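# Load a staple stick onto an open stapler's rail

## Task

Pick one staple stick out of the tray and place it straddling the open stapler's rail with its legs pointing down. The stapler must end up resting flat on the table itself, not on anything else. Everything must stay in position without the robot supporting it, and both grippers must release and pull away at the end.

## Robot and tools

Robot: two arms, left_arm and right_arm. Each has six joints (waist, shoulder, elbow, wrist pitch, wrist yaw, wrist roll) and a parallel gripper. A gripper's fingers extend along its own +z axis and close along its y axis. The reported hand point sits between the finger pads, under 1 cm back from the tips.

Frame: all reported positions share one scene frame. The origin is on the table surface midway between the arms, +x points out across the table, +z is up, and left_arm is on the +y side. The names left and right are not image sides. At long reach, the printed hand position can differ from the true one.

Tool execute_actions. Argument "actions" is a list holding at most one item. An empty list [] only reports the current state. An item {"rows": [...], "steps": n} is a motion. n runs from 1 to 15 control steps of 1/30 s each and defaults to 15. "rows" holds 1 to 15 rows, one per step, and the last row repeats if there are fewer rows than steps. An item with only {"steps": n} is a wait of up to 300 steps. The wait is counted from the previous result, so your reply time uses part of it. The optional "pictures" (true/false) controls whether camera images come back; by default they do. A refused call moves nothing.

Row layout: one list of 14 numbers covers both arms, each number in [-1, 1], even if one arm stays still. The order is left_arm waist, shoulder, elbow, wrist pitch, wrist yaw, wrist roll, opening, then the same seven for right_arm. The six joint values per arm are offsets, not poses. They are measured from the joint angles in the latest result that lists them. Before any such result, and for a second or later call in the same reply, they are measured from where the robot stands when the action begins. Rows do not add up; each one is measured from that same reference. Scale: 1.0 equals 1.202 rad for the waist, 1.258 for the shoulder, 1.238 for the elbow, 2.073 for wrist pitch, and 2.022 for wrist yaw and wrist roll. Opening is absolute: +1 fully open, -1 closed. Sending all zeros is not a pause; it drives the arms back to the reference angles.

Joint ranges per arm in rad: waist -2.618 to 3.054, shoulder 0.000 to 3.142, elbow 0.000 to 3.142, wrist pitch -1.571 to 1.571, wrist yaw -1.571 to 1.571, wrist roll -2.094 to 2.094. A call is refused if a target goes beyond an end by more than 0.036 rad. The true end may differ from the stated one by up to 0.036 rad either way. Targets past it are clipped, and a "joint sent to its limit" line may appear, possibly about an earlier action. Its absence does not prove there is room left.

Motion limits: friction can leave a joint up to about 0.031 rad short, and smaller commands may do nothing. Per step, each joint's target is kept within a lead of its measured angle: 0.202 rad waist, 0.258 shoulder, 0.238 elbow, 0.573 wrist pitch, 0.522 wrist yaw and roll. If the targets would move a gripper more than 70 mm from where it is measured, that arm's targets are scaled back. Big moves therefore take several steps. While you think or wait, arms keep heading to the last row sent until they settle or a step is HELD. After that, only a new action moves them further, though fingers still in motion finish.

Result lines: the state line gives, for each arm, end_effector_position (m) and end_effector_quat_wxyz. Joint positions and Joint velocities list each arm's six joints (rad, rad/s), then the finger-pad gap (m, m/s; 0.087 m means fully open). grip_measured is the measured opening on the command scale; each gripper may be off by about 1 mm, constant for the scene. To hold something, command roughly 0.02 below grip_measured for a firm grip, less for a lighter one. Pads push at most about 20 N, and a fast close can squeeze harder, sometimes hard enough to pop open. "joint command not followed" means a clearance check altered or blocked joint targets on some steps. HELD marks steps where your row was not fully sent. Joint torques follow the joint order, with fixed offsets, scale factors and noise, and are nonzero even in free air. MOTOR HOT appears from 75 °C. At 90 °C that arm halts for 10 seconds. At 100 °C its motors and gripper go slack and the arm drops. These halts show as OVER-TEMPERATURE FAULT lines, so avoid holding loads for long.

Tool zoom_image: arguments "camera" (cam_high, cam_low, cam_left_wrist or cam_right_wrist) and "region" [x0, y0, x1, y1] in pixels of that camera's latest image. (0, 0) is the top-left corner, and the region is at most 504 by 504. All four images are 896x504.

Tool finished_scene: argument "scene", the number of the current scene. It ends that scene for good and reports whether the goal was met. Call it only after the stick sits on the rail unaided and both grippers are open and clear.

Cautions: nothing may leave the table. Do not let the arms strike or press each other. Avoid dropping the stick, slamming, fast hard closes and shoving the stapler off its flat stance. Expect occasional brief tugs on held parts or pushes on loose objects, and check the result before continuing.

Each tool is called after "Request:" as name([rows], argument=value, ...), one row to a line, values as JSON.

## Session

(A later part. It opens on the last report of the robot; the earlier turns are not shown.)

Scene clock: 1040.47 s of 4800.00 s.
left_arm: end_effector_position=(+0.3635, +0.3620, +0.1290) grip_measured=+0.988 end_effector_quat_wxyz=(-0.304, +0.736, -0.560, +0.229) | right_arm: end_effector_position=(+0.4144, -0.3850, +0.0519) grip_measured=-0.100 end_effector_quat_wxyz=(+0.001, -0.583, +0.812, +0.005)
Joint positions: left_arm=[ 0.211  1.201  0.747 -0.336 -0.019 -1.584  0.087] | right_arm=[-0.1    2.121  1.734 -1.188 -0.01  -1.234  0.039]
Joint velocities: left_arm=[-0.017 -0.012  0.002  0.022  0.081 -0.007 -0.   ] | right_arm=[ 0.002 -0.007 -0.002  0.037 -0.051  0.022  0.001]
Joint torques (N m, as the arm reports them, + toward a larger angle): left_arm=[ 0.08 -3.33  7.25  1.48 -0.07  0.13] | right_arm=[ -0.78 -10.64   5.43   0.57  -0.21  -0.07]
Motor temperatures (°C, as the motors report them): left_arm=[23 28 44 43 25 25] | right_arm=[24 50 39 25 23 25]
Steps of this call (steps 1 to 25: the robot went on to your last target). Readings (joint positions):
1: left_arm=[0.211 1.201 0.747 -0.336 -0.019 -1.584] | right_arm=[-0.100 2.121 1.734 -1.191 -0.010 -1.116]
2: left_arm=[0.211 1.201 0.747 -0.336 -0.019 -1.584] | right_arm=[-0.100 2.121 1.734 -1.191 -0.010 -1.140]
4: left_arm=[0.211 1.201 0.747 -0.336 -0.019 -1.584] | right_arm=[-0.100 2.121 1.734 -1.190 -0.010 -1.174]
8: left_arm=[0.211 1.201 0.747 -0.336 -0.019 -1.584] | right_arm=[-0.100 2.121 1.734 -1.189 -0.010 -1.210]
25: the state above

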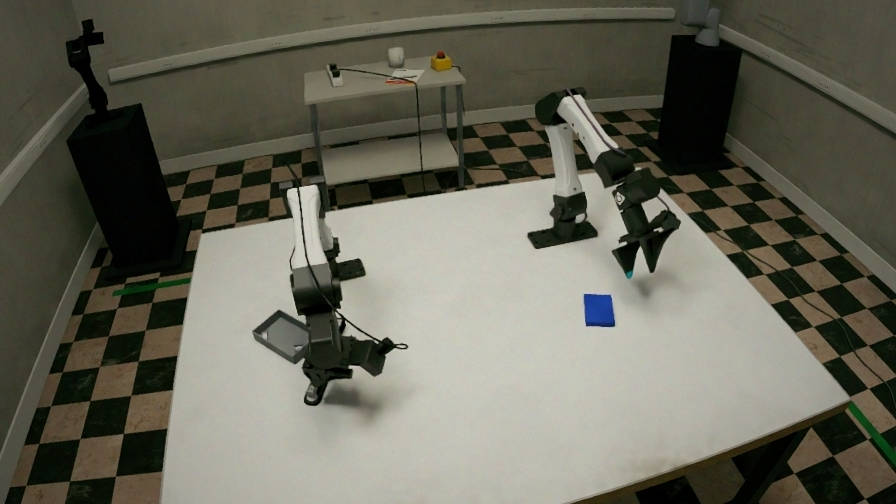

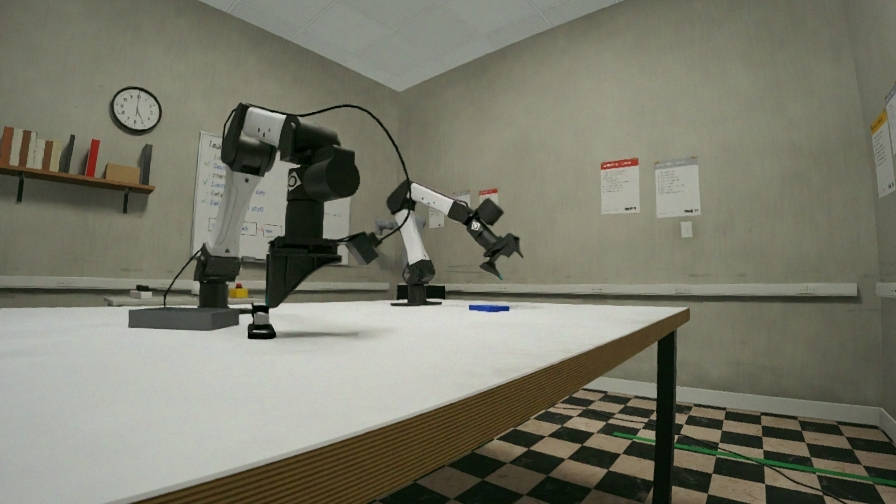

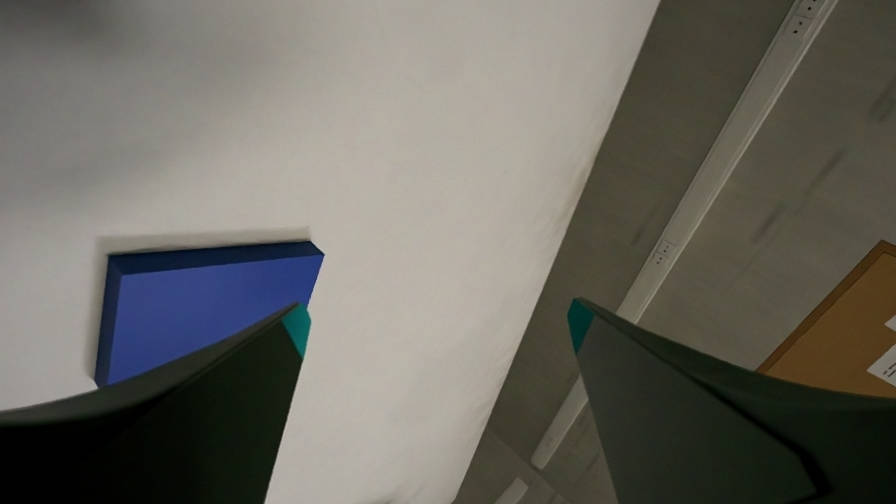

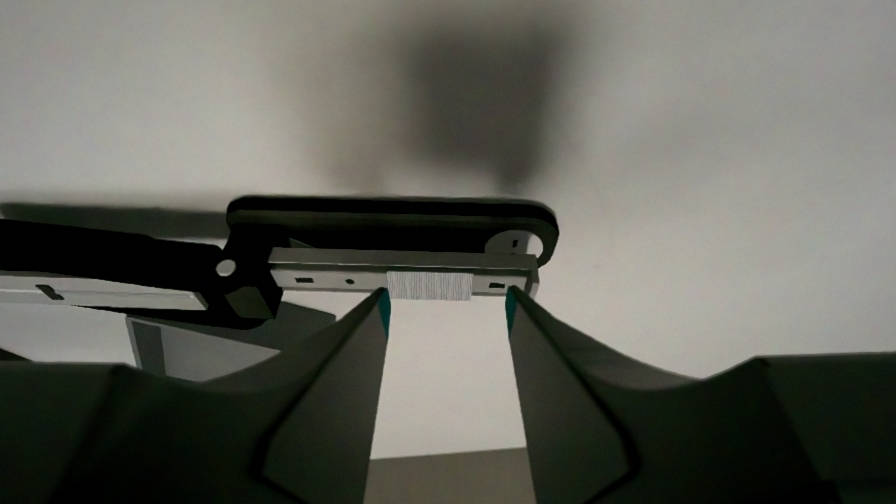

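Request:
execute_actions([
  {"rows": [[0,0,0,0,0,0,1, 0,0,-0.062,0.026,0,0,-0.1]], "steps": 15},
], pictures=false)

Request:
execute_actions([
  {"rows": [[0,0,0,0,0,0,1, 0,0,0,0,0,0,-0.2],[0,0,0,0,0,0,1, 0,0,0,0,0,0,-0.26],[0,0,0,0,0,0,1, 0,0,0,0,0,0,-0.32],[0,0,0,0,0,0,1, 0,0,0,0,0,0,-0.38],[0,0,0,0,0,0,1, 0,0,0,0,0,0,-0.44]], "steps": 15},
])

Scene clock: 1049.93 s of 4800.00 s.
left_arm: end_effector_position=(+0.3635, +0.3620, +0.1290) grip_measured=+0.988 end_effector_quat_wxyz=(-0.304, +0.736, -0.560, +0.229) | right_arm: end_effector_position=(+0.4067, -0.3851, +0.0388) grip_measured=-0.100 end_effector_quat_wxyz=(-0.007, -0.583, +0.812, +0.011)
Joint positions: left_arm=[ 0.211  1.201  0.747 -0.336 -0.019 -1.584  0.087] | right_arm=[-0.1    2.119  1.677 -1.153 -0.01  -1.234  0.039]
Joint velocities: left_arm=[-0.002 -0.007  0.007  0.007  0.007  0.095 -0.   ] | right_arm=[-0.017 -0.017 -0.007 -0.095 -0.066 -0.022  0.   ]
Joint torques (N m, as the arm reports them, + toward a larger angle): left_arm=[ 0.09 -3.4   7.28  1.46 -0.09  0.1 ] | right_arm=[ -0.25 -10.04   4.77   0.52  -0.23   0.03]
Motor temperatures (°C, as the motors report them): left_arm=[23 28 44 43 25 25] | right_arm=[24 50 39 25 23 25]
Steps of this call (steps 1 to 15: the robot went on to your last target; steps 16 to 90: nothing new was sent; then 5.97 s passed at rest; steps 91 to 105: all 15 steps of this action). Readings (joint positions):
91: left_arm=[0.211 1.201 0.747 -0.336 -0.019 -1.584] | right_arm=[-0.100 2.120 1.725 -1.179 -0.010 -1.234]
92: left_arm=[0.211 1.201 0.747 -0.336 -0.019 -1.584] | right_arm=[-0.100 2.119 1.713 -1.170 -0.010 -1.234]
94: left_arm=[0.211 1.201 0.747 -0.336 -0.019 -1.584] | right_arm=[-0.100 2.119 1.687 -1.163 -0.010 -1.234]
98: left_arm=[0.211 1.201 0.747 -0.336 -0.019 -1.584] | right_arm=[-0.100 2.119 1.677 -1.158 -0.010 -1.234]
105: the state above

Scene clock: 1050.43 s of 4800.00 s.
left_arm: end_effector_position=(+0.3635, +0.3620, +0.1290) grip_measured=+0.988 end_effector_quat_wxyz=(-0.304, +0.736, -0.560, +0.229) | right_arm: end_effector_position=(+0.4086, -0.3855, +0.0387) grip_measured=-0.440 end_effector_quat_wxyz=(-0.005, -0.583, +0.812, +0.008)
Joint positions: left_arm=[ 0.211  1.201  0.747 -0.336 -0.019 -1.584  0.087] | right_arm=[-0.1    2.119  1.677 -1.146 -0.008 -1.234  0.025]
Joint velocities: left_arm=[ 0.002 -0.007 -0.012  0.081 -0.007  0.066  0.001] | right_arm=[ 0.017 -0.002  0.012  0.066 -0.007  0.051  0.002]
Joint torques (N m, as the arm reports them, + toward a larger angle): left_arm=[-0.04 -3.35  7.23  1.47 -0.06  0.1 ] | right_arm=[ -0.33 -10.17   6.58   0.27  -0.23   0.01]
Motor temperatures (°C, as the motors report them): left_arm=[23 28 44 43 25 25] | right_arm=[24 50 39 25 23 25]
Steps of this call (steps 1 to 15: all 15 steps of this action). Readings (joint positions):
1: left_arm=[0.211 1.201 0.747 -0.336 -0.019 -1.584] | right_arm=[-0.100 2.119 1.677 -1.153 -0.010 -1.234]
2: left_arm=[0.211 1.201 0.747 -0.336 -0.019 -1.584] | right_arm=[-0.100 2.119 1.677 -1.153 -0.010 -1.234]
4: left_arm=[0.211 1.201 0.747 -0.336 -0.019 -1.584] | right_arm=[-0.100 2.119 1.677 -1.151 -0.010 -1.234]
8: left_arm=[0.211 1.201 0.747 -0.336 -0.019 -1.584] | right_arm=[-0.100 2.119 1.677 -1.146 -0.008 -1.234]
15: the state above

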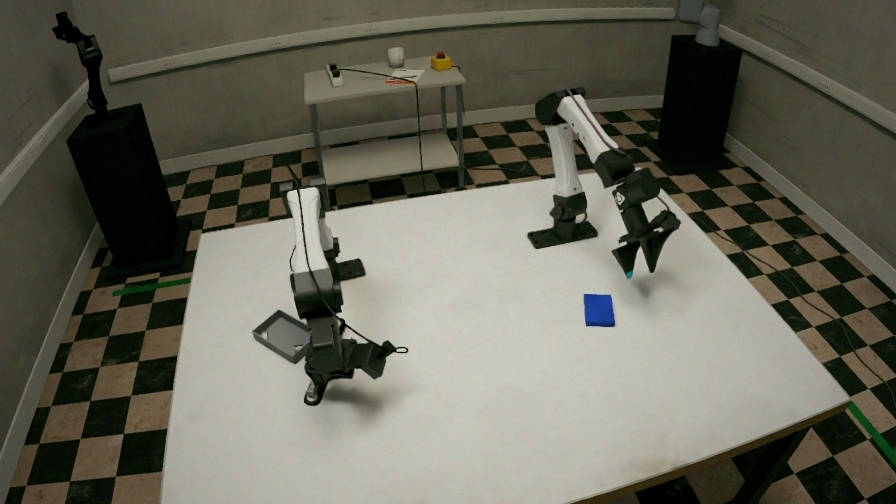

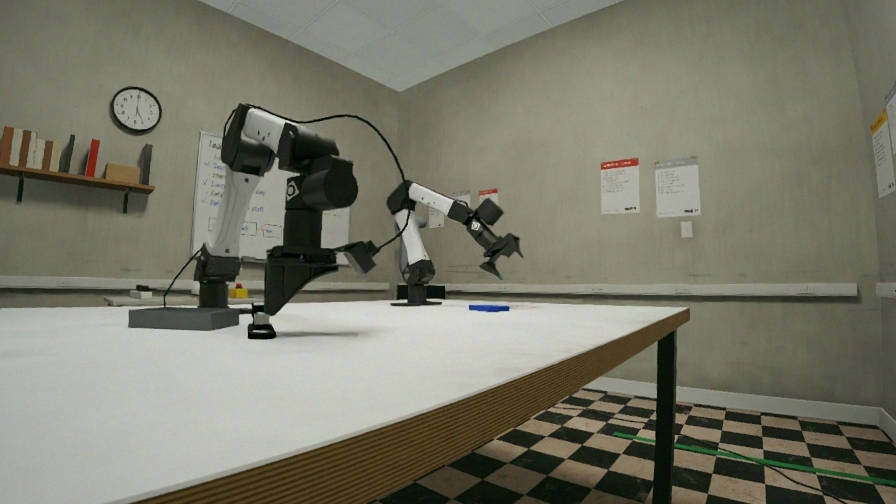

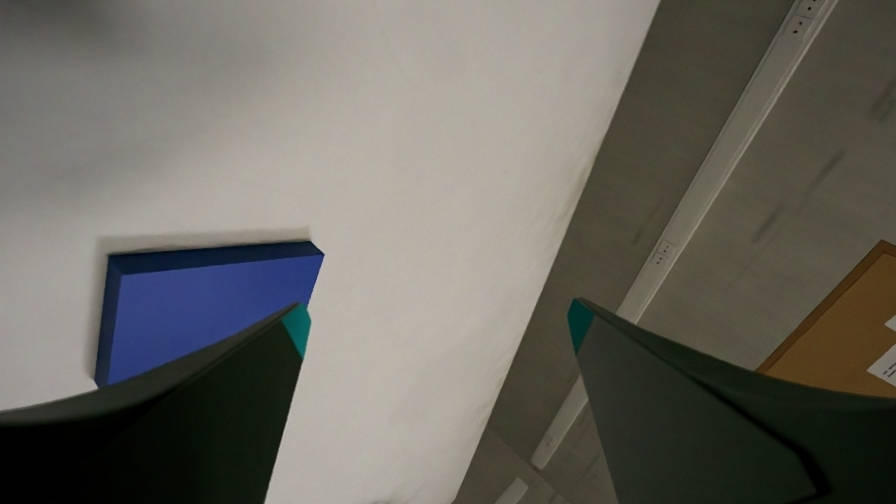

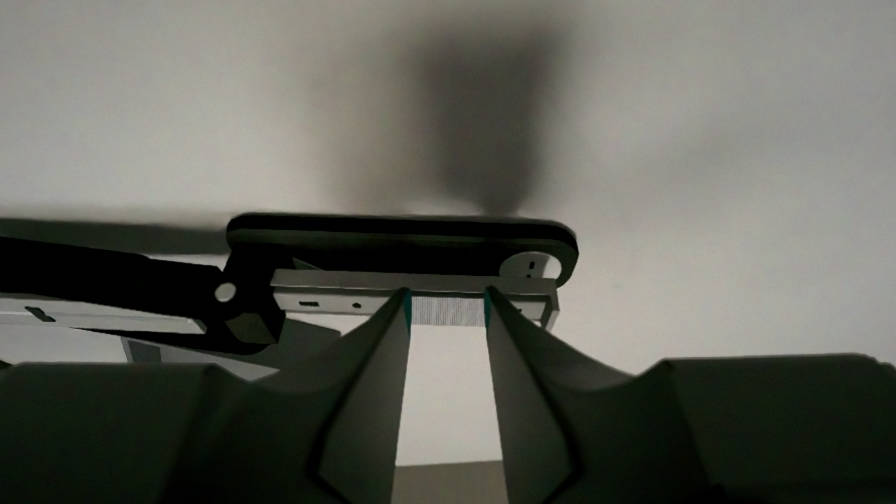

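Request:
execute_actions([
  {"rows": [[0,0,0,0,0,0,1, 0,0,0,0,0,0,-0.5]], "steps": 12},
], pictures=false)

Request:
execute_actions([
  {"rows": [[0,0,0,0,0,0,1, 0,-0.05,0,-0.02,0,0,-0.5]], "steps": 15},
])

Scene clock: 1054.90 s of 4800.00 s.
left_arm: end_effector_position=(+0.3635, +0.3620, +0.1290) grip_measured=+0.988 end_effector_quat_wxyz=(-0.304, +0.736, -0.560, +0.229) | right_arm: end_effector_position=(+0.4094, -0.3856, +0.0387) grip_measured=-0.499 end_effector_quat_wxyz=(-0.003, -0.583, +0.812, +0.007)
Joint positions: left_arm=[ 0.211  1.201  0.747 -0.336 -0.019 -1.584  0.087] | right_arm=[-0.1    2.119  1.677 -1.142 -0.007 -1.234  0.022]
Joint velocities: left_arm=[ 0.007 -0.002  0.002  0.022 -0.022  0.066 -0.   ] | right_arm=[ 0.002 -0.007 -0.002  0.007  0.007 -0.022 -0.001]
Joint torques (N m, as the arm reports them, + toward a larger angle): left_arm=[ 0.05 -3.39  7.22  1.46 -0.07  0.1 ] | right_arm=[ -0.32 -10.15   6.58   0.32  -0.24   0.02]
Motor temperatures (°C, as the motors report them): left_arm=[23 28 44 43 25 25] | right_arm=[24 49 39 25 23 25]
Steps of this call (steps 1 to 15: the robot went on to your last target; steps 16 to 90: nothing new was sent; then 1.07 s passed at rest; steps 91 to 102: all 12 steps of this action). Readings (joint positions):
91: left_arm=[0.211 1.201 0.747 -0.336 -0.019 -1.584] | right_arm=[-0.100 2.119 1.677 -1.144 -0.007 -1.234]
92: left_arm=[0.211 1.201 0.747 -0.336 -0.019 -1.584] | right_arm=[-0.100 2.119 1.677 -1.143 -0.007 -1.234]
94: left_arm=[0.211 1.201 0.747 -0.336 -0.019 -1.584] | right_arm=[-0.100 2.119 1.677 -1.142 -0.007 -1.234]
98: left_arm=[0.211 1.201 0.747 -0.336 -0.019 -1.584] | right_arm=[-0.100 2.119 1.677 -1.142 -0.007 -1.234]
102: the state above

Scene clock: 1055.40 s of 4800.00 s.
left_arm: end_effector_position=(+0.3635, +0.3620, +0.1290) grip_measured=+0.988 end_effector_quat_wxyz=(-0.304, +0.736, -0.560, +0.229) | right_arm: end_effector_position=(+0.4061, -0.3857, +0.0556) grip_measured=-0.500 end_effector_quat_wxyz=(+0.005, -0.583, +0.812, +0.001)
Joint positions: left_arm=[ 0.211  1.201  0.747 -0.336 -0.019 -1.584  0.087] | right_arm=[-0.1    2.074  1.677 -1.167 -0.007 -1.234  0.022]
Joint velocities: left_arm=[ 0.017  0.017  0.012  0.051  0.022 -0.007  0.001] | right_arm=[ 0.007  0.007 -0.012 -0.051 -0.007  0.037  0.001]
Joint torques (N m, as the arm reports them, + toward a larger angle): left_arm=[-0.01 -3.44  7.18  1.46 -0.07  0.12] | right_arm=[ -0.29 -11.28   6.7    0.21  -0.22   0.02]
Motor temperatures (°C, as the motors report them): left_arm=[23 28 44 43 25 25] | right_arm=[24 49 39 25 23 25]
Steps of this call (steps 1 to 15: all 15 steps of this action). Readings (joint positions):
1: left_arm=[0.211 1.201 0.747 -0.336 -0.019 -1.584] | right_arm=[-0.100 2.114 1.677 -1.142 -0.007 -1.234]
2: left_arm=[0.211 1.201 0.747 -0.336 -0.019 -1.584] | right_arm=[-0.100 2.108 1.677 -1.148 -0.007 -1.234]
4: left_arm=[0.211 1.201 0.747 -0.336 -0.019 -1.584] | right_arm=[-0.100 2.091 1.677 -1.156 -0.007 -1.234]
8: left_arm=[0.211 1.201 0.747 -0.336 -0.019 -1.584] | right_arm=[-0.100 2.074 1.677 -1.163 -0.007 -1.234]
15: the state above

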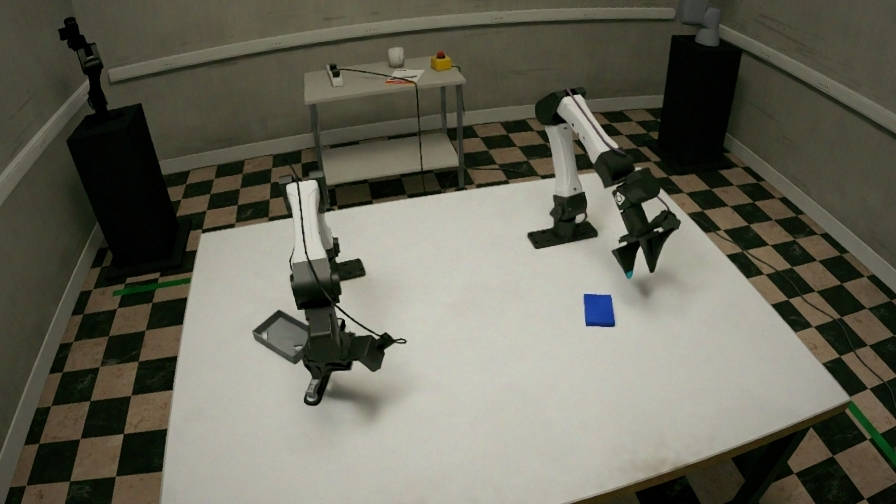

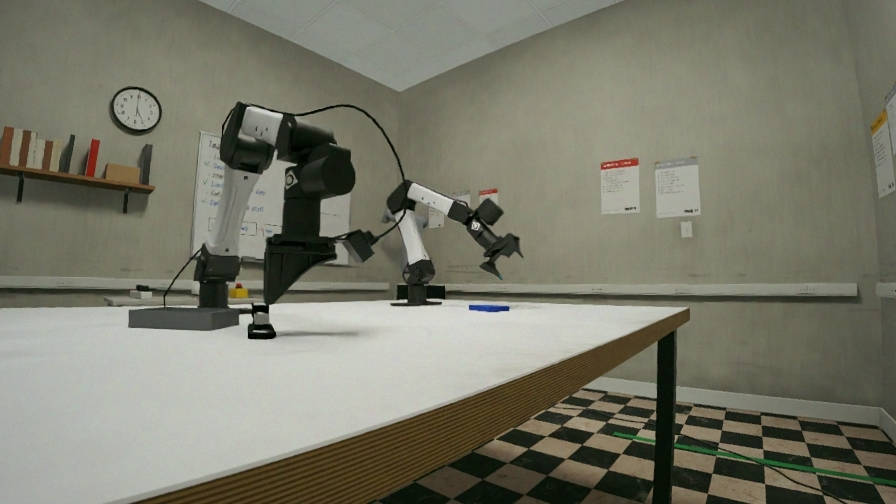

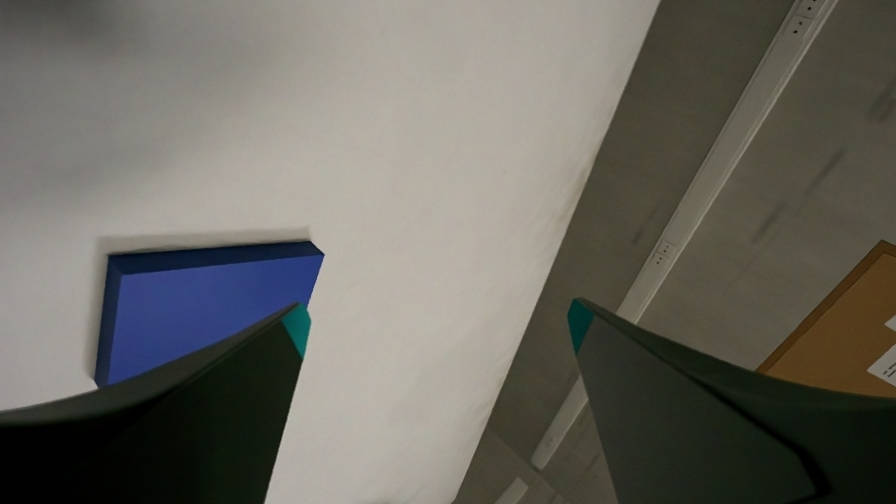

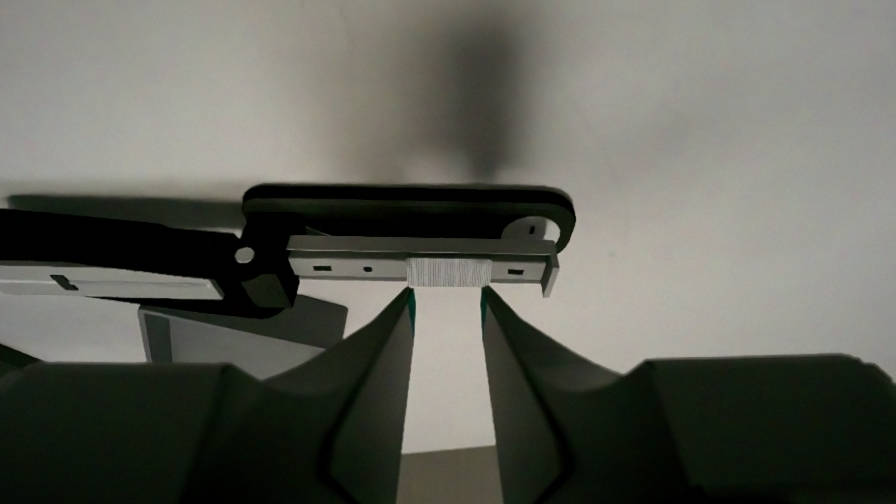

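Request:
execute_actions([
  {"rows": [[0,0,0,0,0,0,1, -0.016,0.04,0,0.02,0,0,-0.1]], "steps": 15},
])

Request:
execute_actions([
  {"rows": [[0,0,0,0,0,0,1, 0,0,0,0,0,0,-0.2],[0,0,0,0,0,0,1, 0,0,0,0,0,0,-0.26],[0,0,0,0,0,0,1, 0,0,0,0,0,0,-0.32],[0,0,0,0,0,0,1, 0,0,0,0,0,0,-0.38],[0,0,0,0,0,0,1, 0,0,0,0,0,0,-0.44]], "steps": 15},
], pictures=false)

Scene clock: 1064.57 s of 4800.00 s.
left_arm: end_effector_position=(+0.3635, +0.3620, +0.1290) grip_measured=+0.988 end_effector_quat_wxyz=(-0.304, +0.736, -0.560, +0.229) | right_arm: end_effector_position=(+0.4081, -0.3905, +0.0392) grip_measured=-0.100 end_effector_quat_wxyz=(-0.005, -0.578, +0.816, +0.007)
Joint positions: left_arm=[ 0.211  1.201  0.747 -0.336 -0.019 -1.584  0.087] | right_arm=[-0.113  2.118  1.677 -1.146 -0.007 -1.234  0.039]
Joint velocities: left_arm=[-0.012  0.002 -0.002  0.022 -0.037 -0.022  0.   ] | right_arm=[ 0.007 -0.002 -0.022  0.037 -0.022 -0.022 -0.001]
Joint torques (N m, as the arm reports them, + toward a larger angle): left_arm=[-0.02 -3.38  7.34  1.47 -0.07  0.1 ] | right_arm=[-0.88 -9.7   6.54  0.56 -0.22  0.03]
Motor temperatures (°C, as the motors report them): left_arm=[23 28 44 43 25 25] | right_arm=[24 50 39 25 23 25]
Steps of this call (steps 1 to 15: the robot went on to your last target; steps 16 to 90: nothing new was sent; then 5.67 s passed at rest; steps 91 to 105: all 15 steps of this action). Readings (joint positions):
91: left_arm=[0.211 1.201 0.747 -0.336 -0.019 -1.584] | right_arm=[-0.101 2.077 1.677 -1.167 -0.007 -1.234]
92: left_arm=[0.211 1.201 0.747 -0.336 -0.019 -1.584] | right_arm=[-0.102 2.083 1.677 -1.162 -0.007 -1.234]
94: left_arm=[0.211 1.201 0.747 -0.336 -0.019 -1.584] | right_arm=[-0.107 2.099 1.677 -1.154 -0.007 -1.234]
98: left_arm=[0.211 1.201 0.747 -0.336 -0.019 -1.584] | right_arm=[-0.113 2.118 1.677 -1.149 -0.007 -1.234]
105: the state above

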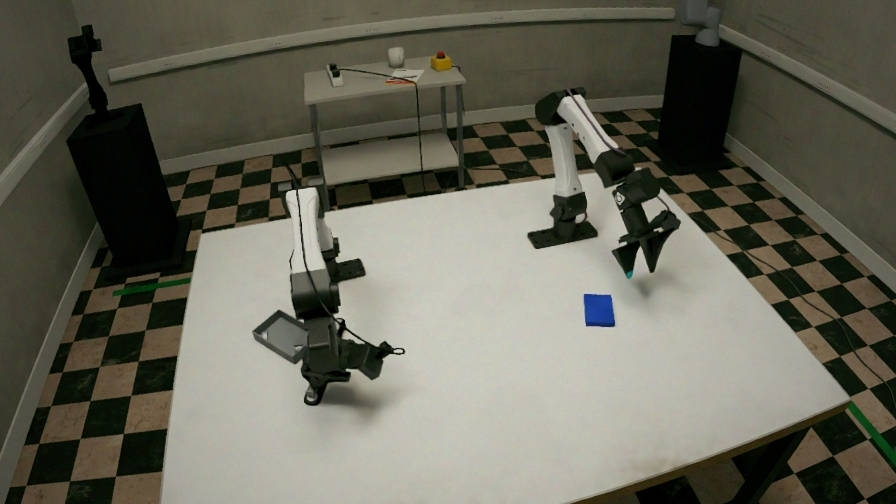

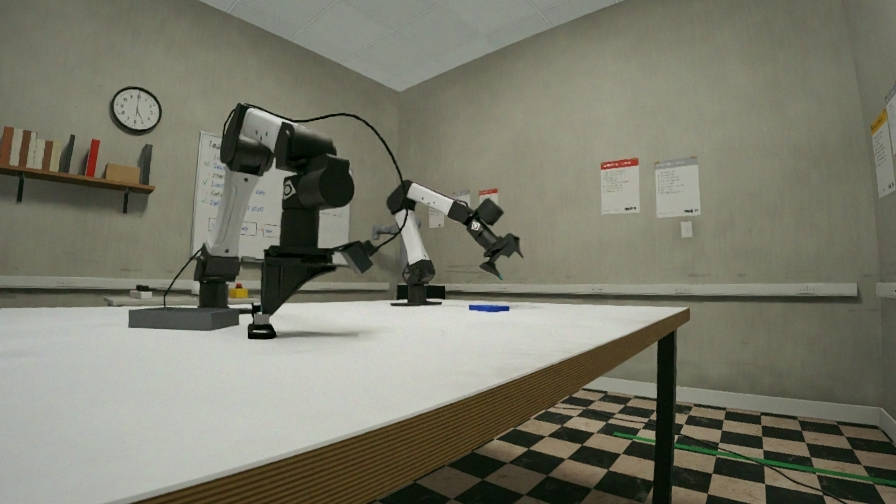

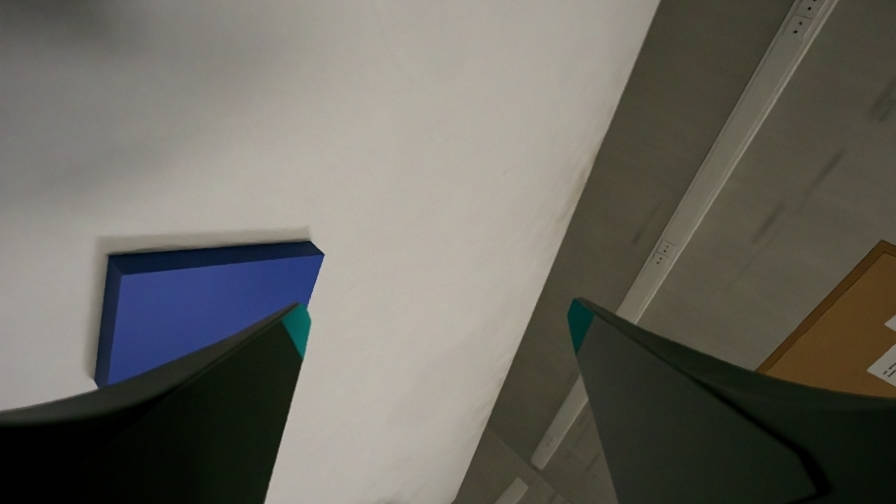

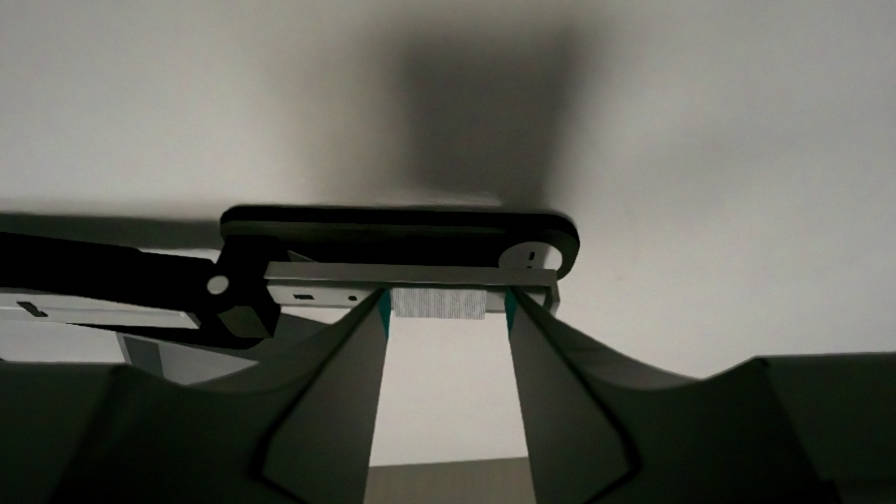

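Scene clock: 1065.07 s of 4800.00 s.
left_arm: end_effector_position=(+0.3635, +0.3620, +0.1290) grip_measured=+0.988 end_effector_quat_wxyz=(-0.304, +0.736, -0.560, +0.229) | right_arm: end_effector_position=(+0.4074, -0.3908, +0.0396) grip_measured=-0.440 end_effector_quat_wxyz=(-0.006, -0.578, +0.816, +0.007)
Joint positions: left_arm=[ 0.211  1.201  0.747 -0.336 -0.019 -1.584  0.087] | right_arm=[-0.113  2.117  1.677 -1.149 -0.005 -1.234  0.025]
Joint velocities: left_arm=[ 0.002  0.022 -0.007 -0.051  0.007 -0.022 -0.   ] | right_arm=[ 0.007 -0.002  0.002 -0.022 -0.007 -0.037  0.001]
Joint torques (N m, as the arm reports them, + toward a larger angle): left_arm=[ 0.   -3.39  7.24  1.46 -0.09  0.08] | right_arm=[ -0.33 -10.08   6.52   0.38  -0.24   0.02]
Motor temperatures (°C, as the motors report them): left_arm=[23 28 44 43 25 25] | right_arm=[24 50 39 25 23 25]
Steps of this call (steps 1 to 15: all 15 steps of this action). Readings (joint positions):
1: left_arm=[0.211 1.201 0.747 -0.336 -0.019 -1.584] | right_arm=[-0.113 2.118 1.677 -1.146 -0.007 -1.234]
2: left_arm=[0.211 1.201 0.747 -0.336 -0.019 -1.584] | right_arm=[-0.113 2.118 1.677 -1.149 -0.007 -1.234]
4: left_arm=[0.211 1.201 0.747 -0.336 -0.019 -1.584] | right_arm=[-0.113 2.118 1.677 -1.154 -0.009 -1.234]
8: left_arm=[0.211 1.201 0.747 -0.336 -0.019 -1.584] | right_arm=[-0.113 2.117 1.677 -1.149 -0.005 -1.234]
15: the state above

Request:
execute_actions([
  {"rows": [[0,0,0,0,0,0,1, 0,-0.04,0,-0.015,0,0,-0.05]], "steps": 12},
], pictures=false)

Request:
execute_actions([
  {"rows": [[0,0,0,0,0,0,1, -0.018,0.036,0,0.018,0,0,-0.05]], "steps": 15},
])

Request:
execute_actions([
  {"rows": [[0,0,0,0,0,0,1, 0,0,0,0,0,0,-0.2],[0,0,0,0,0,0,1, 0,0,0,0,0,0,-0.26],[0,0,0,0,0,0,1, 0,0,0,0,0,0,-0.32],[0,0,0,0,0,0,1, 0,0,0,0,0,0,-0.38],[0,0,0,0,0,0,1, 0,0,0,0,0,0,-0.44]], "steps": 15},
], pictures=false)

Scene clock: 1075.47 s of 4800.00 s.
left_arm: end_effector_position=(+0.3635, +0.3620, +0.1290) grip_measured=+0.988 end_effector_quat_wxyz=(-0.304, +0.736, -0.560, +0.229) | right_arm: end_effector_position=(+0.4058, -0.3908, +0.0506) grip_measured=-0.050 end_effector_quat_wxyz=(+0.000, -0.578, +0.816, +0.003)
Joint positions: left_arm=[ 0.211  1.201  0.747 -0.336 -0.019 -1.584  0.087] | right_arm=[-0.113  2.088  1.677 -1.164 -0.005 -1.234  0.042]
Joint velocities: left_arm=[ 0.002 -0.012 -0.012  0.022 -0.007 -0.007 -0.   ] | right_arm=[ 0.007  0.002  0.007  0.11   0.037 -0.007  0.001]
Joint torques (N m, as the arm reports them, + toward a larger angle): left_arm=[ 0.04 -3.47  7.17  1.46 -0.08  0.08] | right_arm=[ -0.3  -11.64   6.63   0.21  -0.22   0.02]
Motor temperatures (°C, as the motors report them): left_arm=[23 28 44 43 25 25] | right_arm=[24 49 39 25 23 25]
Steps of this call (steps 1 to 15: the robot went on to your last target; steps 16 to 90: nothing new was sent; then 7.00 s passed at rest; steps 91 to 102: all 12 steps of this action). Readings (joint positions):
91: left_arm=[0.211 1.201 0.747 -0.336 -0.019 -1.584] | right_arm=[-0.113 2.115 1.677 -1.150 -0.005 -1.234]
92: left_arm=[0.211 1.201 0.747 -0.336 -0.019 -1.584] | right_arm=[-0.113 2.112 1.677 -1.153 -0.005 -1.234]
94: left_arm=[0.211 1.201 0.747 -0.336 -0.019 -1.584] | right_arm=[-0.113 2.101 1.677 -1.158 -0.005 -1.234]
98: left_arm=[0.211 1.201 0.747 -0.336 -0.019 -1.584] | right_arm=[-0.113 2.088 1.677 -1.162 -0.005 -1.234]
102: the state above

Scene clock: 1075.97 s of 4800.00 s.
left_arm: end_effector_position=(+0.3635, +0.3620, +0.1290) grip_measured=+0.988 end_effector_quat_wxyz=(-0.304, +0.736, -0.560, +0.229) | right_arm: end_effector_position=(+0.4068, -0.3957, +0.0387) grip_measured=-0.050 end_effector_quat_wxyz=(-0.007, -0.573, +0.820, +0.008)
Joint positions: left_arm=[ 0.211  1.201  0.747 -0.336 -0.019 -1.584  0.087] | right_arm=[-0.126  2.12   1.677 -1.149 -0.006 -1.234  0.042]
Joint velocities: left_arm=[ 0.002 -0.007  0.002 -0.007  0.007 -0.037 -0.001] | right_arm=[ 0.007 -0.022 -0.007  0.051 -0.037 -0.051  0.002]
Joint torques (N m, as the arm reports them, + toward a larger angle): left_arm=[ 0.04 -3.42  7.29  1.47 -0.08  0.11] | right_arm=[-0.98 -9.05  6.59  0.58 -0.23  0.01]
Motor temperatures (°C, as the motors report them): left_arm=[23 28 44 43 25 25] | right_arm=[24 49 39 25 23 25]
Steps of this call (steps 1 to 15: all 15 steps of this action). Readings (joint positions):
1: left_arm=[0.211 1.201 0.747 -0.336 -0.019 -1.584] | right_arm=[-0.113 2.091 1.677 -1.163 -0.005 -1.234]
2: left_arm=[0.211 1.201 0.747 -0.336 -0.019 -1.584] | right_arm=[-0.116 2.095 1.677 -1.158 -0.005 -1.234]
4: left_arm=[0.211 1.201 0.747 -0.336 -0.019 -1.584] | right_arm=[-0.122 2.110 1.677 -1.153 -0.005 -1.234]
8: left_arm=[0.211 1.201 0.747 -0.336 -0.019 -1.584] | right_arm=[-0.126 2.120 1.677 -1.149 -0.006 -1.234]
15: the state above

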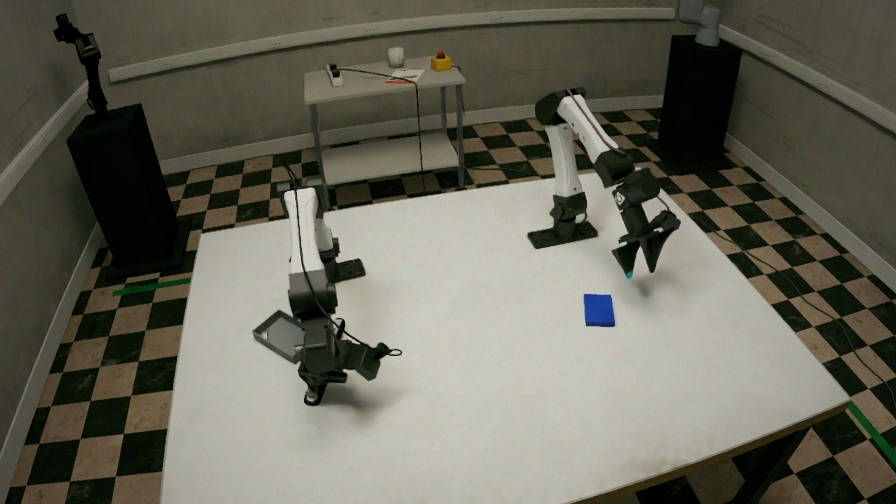

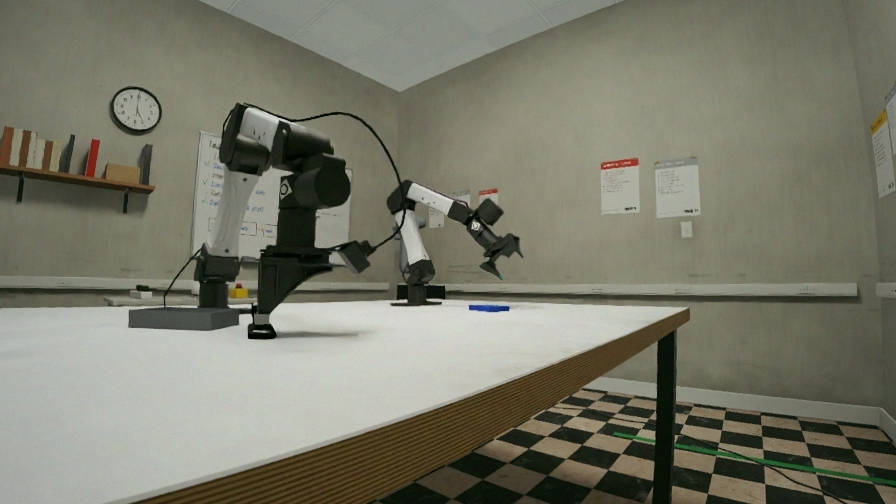

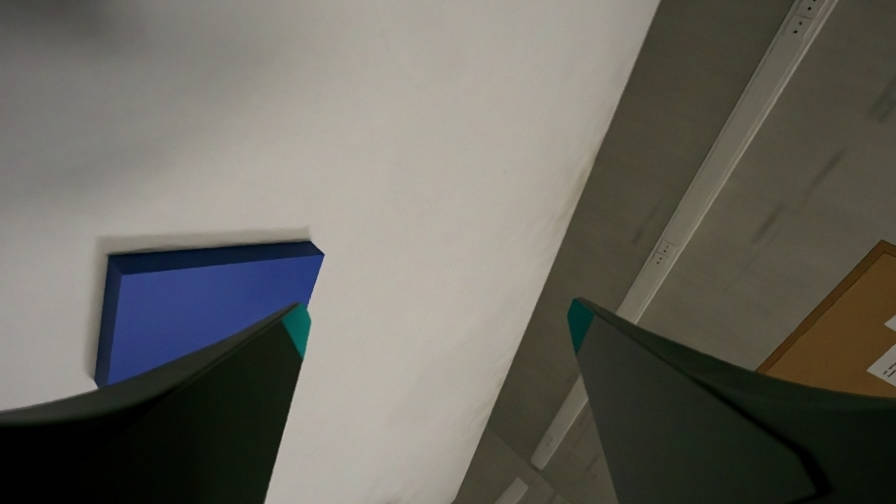

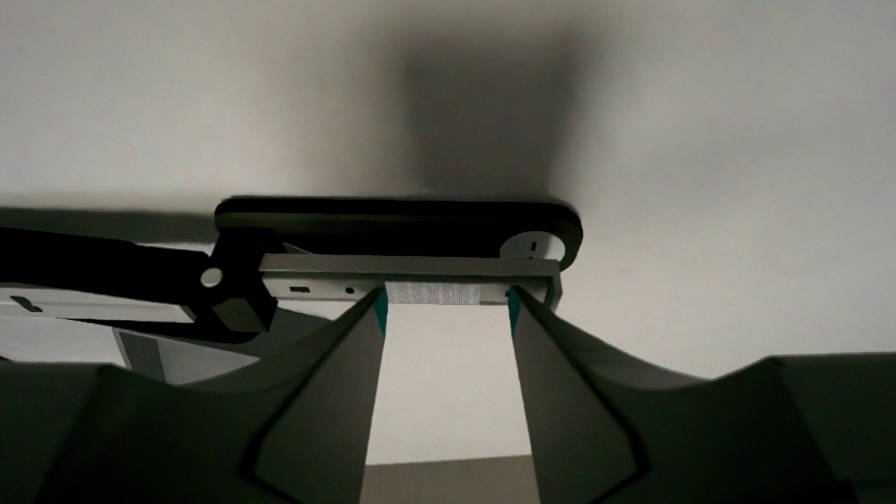

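Scene clock: 1076.47 s of 4800.00 s.
left_arm: end_effector_position=(+0.3635, +0.3620, +0.1290) grip_measured=+0.988 end_effector_quat_wxyz=(-0.304, +0.736, -0.560, +0.229) | right_arm: end_effector_position=(+0.4093, -0.3968, +0.0388) grip_measured=-0.440 end_effector_quat_wxyz=(-0.004, -0.573, +0.820, +0.003)
Joint positions: left_arm=[ 0.211  1.201  0.747 -0.336 -0.019 -1.584  0.087] | right_arm=[-0.126  2.12   1.677 -1.139  0.    -1.234  0.025]
Joint velocities: left_arm=[-0.002  0.012 -0.022  0.066 -0.007  0.007 -0.   ] | right_arm=[-0.017  0.002 -0.017 -0.037  0.066 -0.037 -0.   ]
Joint torques (N m, as the arm reports them, + toward a larger angle): left_arm=[ 0.   -3.41  7.22  1.45 -0.09  0.11] | right_arm=[ -0.3  -10.2    6.58   0.26  -0.28   0.02]
Motor temperatures (°C, as the motors report them): left_arm=[23 28 44 43 25 25] | right_arm=[24 49 39 25 23 25]
Steps of this call (steps 1 to 15: all 15 steps of this action). Readings (joint positions):
1: left_arm=[0.211 1.201 0.747 -0.336 -0.019 -1.584] | right_arm=[-0.126 2.120 1.677 -1.147 -0.004 -1.234]
2: left_arm=[0.211 1.201 0.747 -0.336 -0.019 -1.584] | right_arm=[-0.126 2.120 1.677 -1.141 -0.002 -1.234]
4: left_arm=[0.211 1.201 0.747 -0.336 -0.019 -1.584] | right_arm=[-0.126 2.120 1.677 -1.139 -0.000 -1.234]
8: left_arm=[0.211 1.201 0.747 -0.336 -0.019 -1.584] | right_arm=[-0.126 2.120 1.677 -1.139 0.000 -1.234]
15: the state above

The stick looks flatter now, so it may have seated. I'll check from the along-rail view.

Request:
execute_actions([
  {"rows": [[0,0,0,0,0,0,1, 0,-0.08,0,-0.03,0,0,0.2]], "steps": 12},
], pictures=false)

Request:
execute_actions([
  {"rows": [[0,0,0,0,0,0,1, -0.1,0,0.1,-0.05,0,0.70,0.2]], "steps": 15},
], pictures=false)

Request:
execute_actions([
  {"steps": 25},
])

Request:
zoom_image(camera="cam_right_wrist", region=[300, 0, 600, 300])

Scene clock: 1085.30 s of 4800.00 s.
left_arm: end_effector_position=(+0.3635, +0.3620, +0.1290) grip_measured=+0.988 end_effector_quat_wxyz=(-0.304, +0.736, -0.560, +0.229) | right_arm: end_effector_position=(+0.4036, -0.3967, +0.0732) grip_measured=+0.200 end_effector_quat_wxyz=(+0.016, -0.573, +0.820, -0.011)
Joint positions: left_arm=[ 0.211  1.201  0.747 -0.336 -0.019 -1.584  0.087] | right_arm=[-0.126  2.027  1.677 -1.183  0.    -1.234  0.052]
Joint velocities: left_arm=[-0.002  0.012  0.002  0.007 -0.11  -0.066 -0.001] | right_arm=[ 0.012 -0.032  0.002 -0.007 -0.051  0.007 -0.001]
Joint torques (N m, as the arm reports them, + toward a larger angle): left_arm=[ 0.   -3.4   7.18  1.46 -0.1   0.08] | right_arm=[ -0.3  -10.22   6.74   0.28  -0.22   0.02]
Motor temperatures (°C, as the motors report them): left_arm=[23 28 44 43 25 25] | right_arm=[24 49 39 25 23 25]
Steps of this call (steps 1 to 15: the robot went on to your last target; steps 16 to 90: nothing new was sent; then 5.43 s passed at rest; steps 91 to 102: all 12 steps of this action). Readings (joint positions):
91: left_arm=[0.211 1.201 0.747 -0.336 -0.019 -1.584] | right_arm=[-0.126 2.112 1.677 -1.142 0.000 -1.234]
92: left_arm=[0.211 1.201 0.747 -0.336 -0.019 -1.584] | right_arm=[-0.126 2.101 1.677 -1.154 0.000 -1.234]
94: left_arm=[0.211 1.201 0.747 -0.336 -0.019 -1.584] | right_arm=[-0.126 2.066 1.677 -1.166 0.000 -1.234]
98: left_arm=[0.211 1.201 0.747 -0.336 -0.019 -1.584] | right_arm=[-0.126 2.027 1.677 -1.177 0.000 -1.234]
102: the state above

Scene clock: 1085.80 s of 4800.00 s.
left_arm: end_effector_position=(+0.3635, +0.3620, +0.1290) grip_measured=+0.988 end_effector_quat_wxyz=(-0.304, +0.736, -0.560, +0.229) | right_arm: end_effector_position=(+0.3784, -0.4018, +0.0938) grip_measured=+0.200 end_effector_quat_wxyz=(+0.023, +0.086, +0.996, -0.002)
Joint positions: left_arm=[ 0.211  1.201  0.747 -0.336 -0.019 -1.584  0.087] | right_arm=[-0.253  2.036  1.778 -1.267  0.002  0.031  0.052]
Joint velocities: left_arm=[-0.002 -0.022 -0.002  0.037  0.022  0.081 -0.001] | right_arm=[-0.007 -0.002  0.007 -0.007 -0.051  0.974  0.   ]
Joint torques (N m, as the arm reports them, + toward a larger angle): left_arm=[-0.05 -3.43  7.12  1.46 -0.07  0.09] | right_arm=[  0.31 -10.52   8.81   0.38  -0.17   0.1 ]
Motor temperatures (°C, as the motors report them): left_arm=[23 28 44 43 25 25] | right_arm=[24 49 39 25 23 25]
Steps of this call (steps 1 to 15: all 15 steps of this action). Readings (joint positions):
1: left_arm=[0.211 1.201 0.747 -0.336 -0.019 -1.584] | right_arm=[-0.135 2.030 1.693 -1.203 -0.004 -1.157]
2: left_arm=[0.211 1.201 0.747 -0.336 -0.019 -1.584] | right_arm=[-0.153 2.036 1.718 -1.224 -0.007 -1.058]
4: left_arm=[0.211 1.201 0.747 -0.336 -0.019 -1.584] | right_arm=[-0.208 2.036 1.757 -1.237 -0.007 -0.860]
8: left_arm=[0.211 1.201 0.747 -0.336 -0.019 -1.584] | right_arm=[-0.262 2.036 1.778 -1.247 0.001 -0.463]
15: the state above

Scene clock: 1086.63 s of 4800.00 s.
left_arm: end_effector_position=(+0.3635, +0.3620, +0.1290) grip_measured=+0.988 end_effector_quat_wxyz=(-0.304, +0.736, -0.560, +0.229) | right_arm: end_effector_position=(+0.3787, -0.3959, +0.0940) grip_measured=+0.200 end_effector_quat_wxyz=(+0.021, +0.157, +0.987, -0.001)
Joint positions: left_arm=[ 0.211  1.201  0.747 -0.336 -0.019 -1.584  0.087] | right_arm=[-0.253  2.036  1.778 -1.271  0.002  0.173  0.052]
Joint velocities: left_arm=[-0.007  0.007  0.002  0.081  0.022 -0.022  0.   ] | right_arm=[-0.002  0.012 -0.002 -0.037 -0.007 -0.022 -0.   ]
Joint torques (N m, as the arm reports them, + toward a larger angle): left_arm=[ 0.05 -3.52  7.16  1.45 -0.08  0.11] | right_arm=[  0.29 -10.46   8.81   0.37  -0.15   0.12]
Motor temperatures (°C, as the motors report them): left_arm=[23 28 44 43 25 25] | right_arm=[24 49 39 25 23 25]
Steps of this call (steps 1 to 25: the robot went on to your last target). Readings (joint positions):
1: left_arm=[0.211 1.201 0.747 -0.336 -0.019 -1.584] | right_arm=[-0.253 2.036 1.778 -1.268 0.002 0.059]
2: left_arm=[0.211 1.201 0.747 -0.336 -0.019 -1.584] | right_arm=[-0.253 2.036 1.778 -1.269 0.002 0.082]
4: left_arm=[0.211 1.201 0.747 -0.336 -0.019 -1.584] | right_arm=[-0.253 2.036 1.778 -1.270 0.002 0.115]
8: left_arm=[0.211 1.201 0.747 -0.336 -0.019 -1.584] | right_arm=[-0.253 2.036 1.778 -1.271 0.002 0.150]
25: the state above

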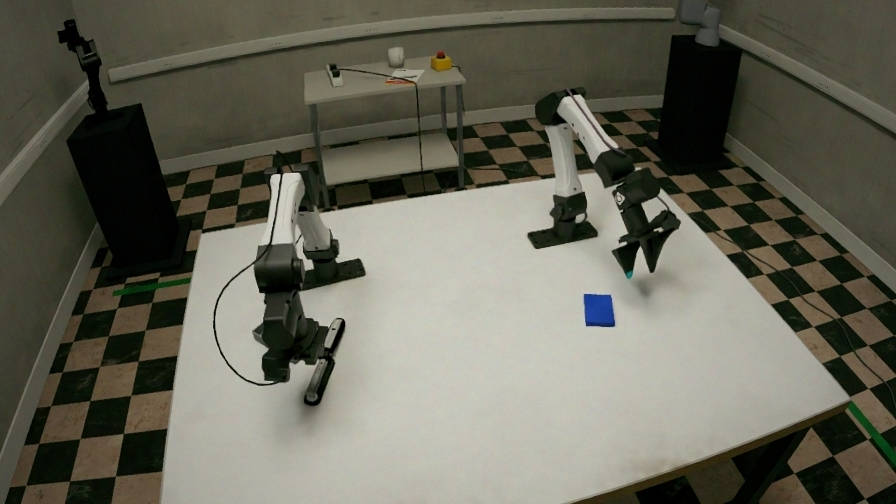

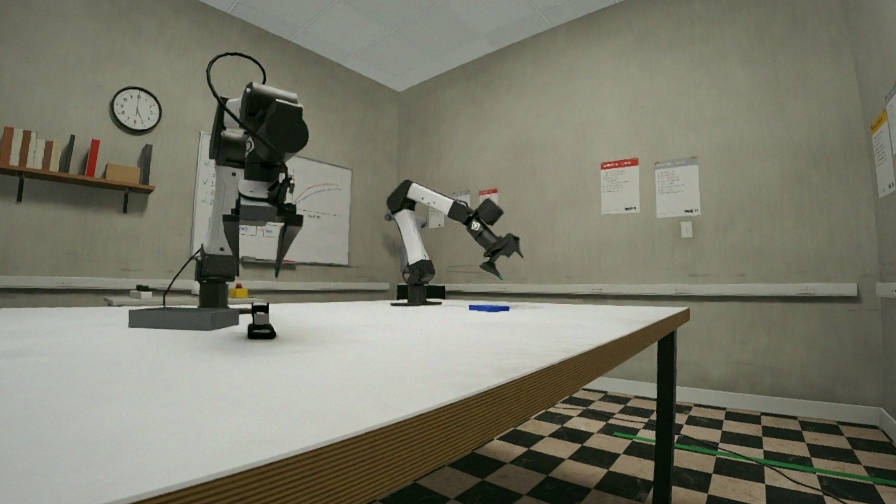

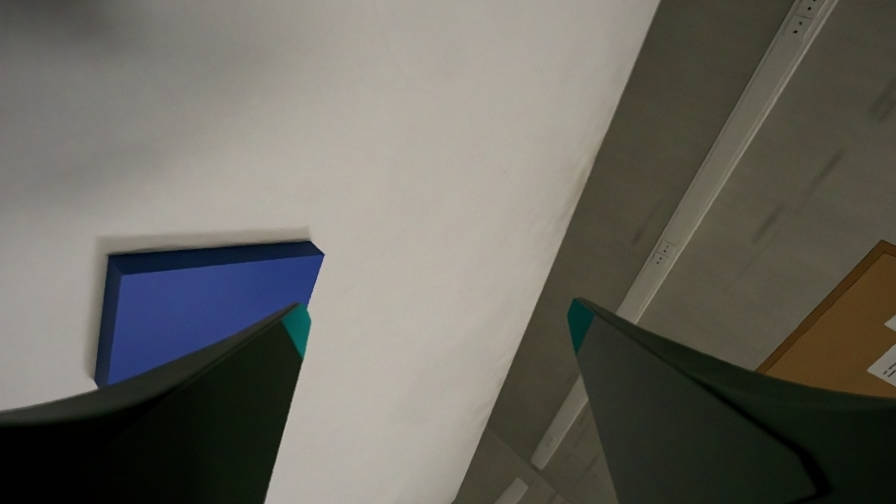

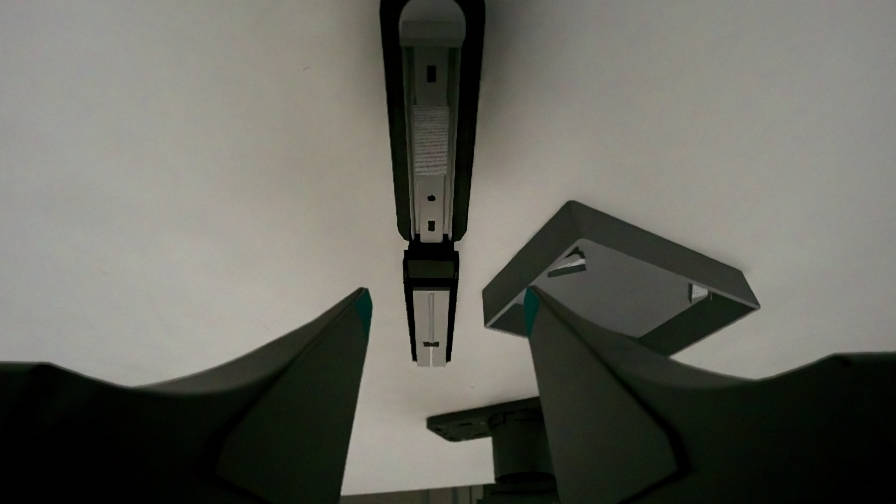

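Region (300, 0, 600, 300) of cam_right_wrist's 896x504 image, scaled by 1.680, with more detail than that image has.

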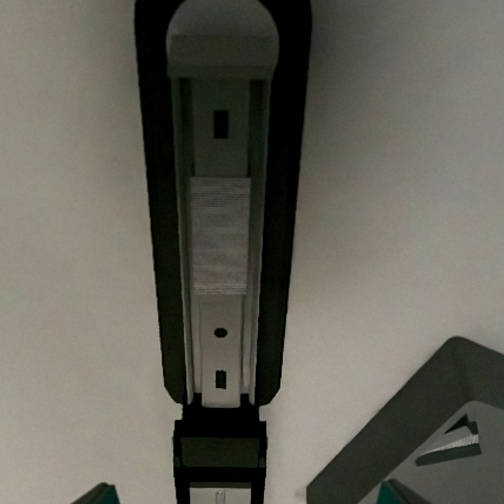

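It's seated square on the rail.

Request:
finished_scene(scene=1)

The scene is finished: the task was done.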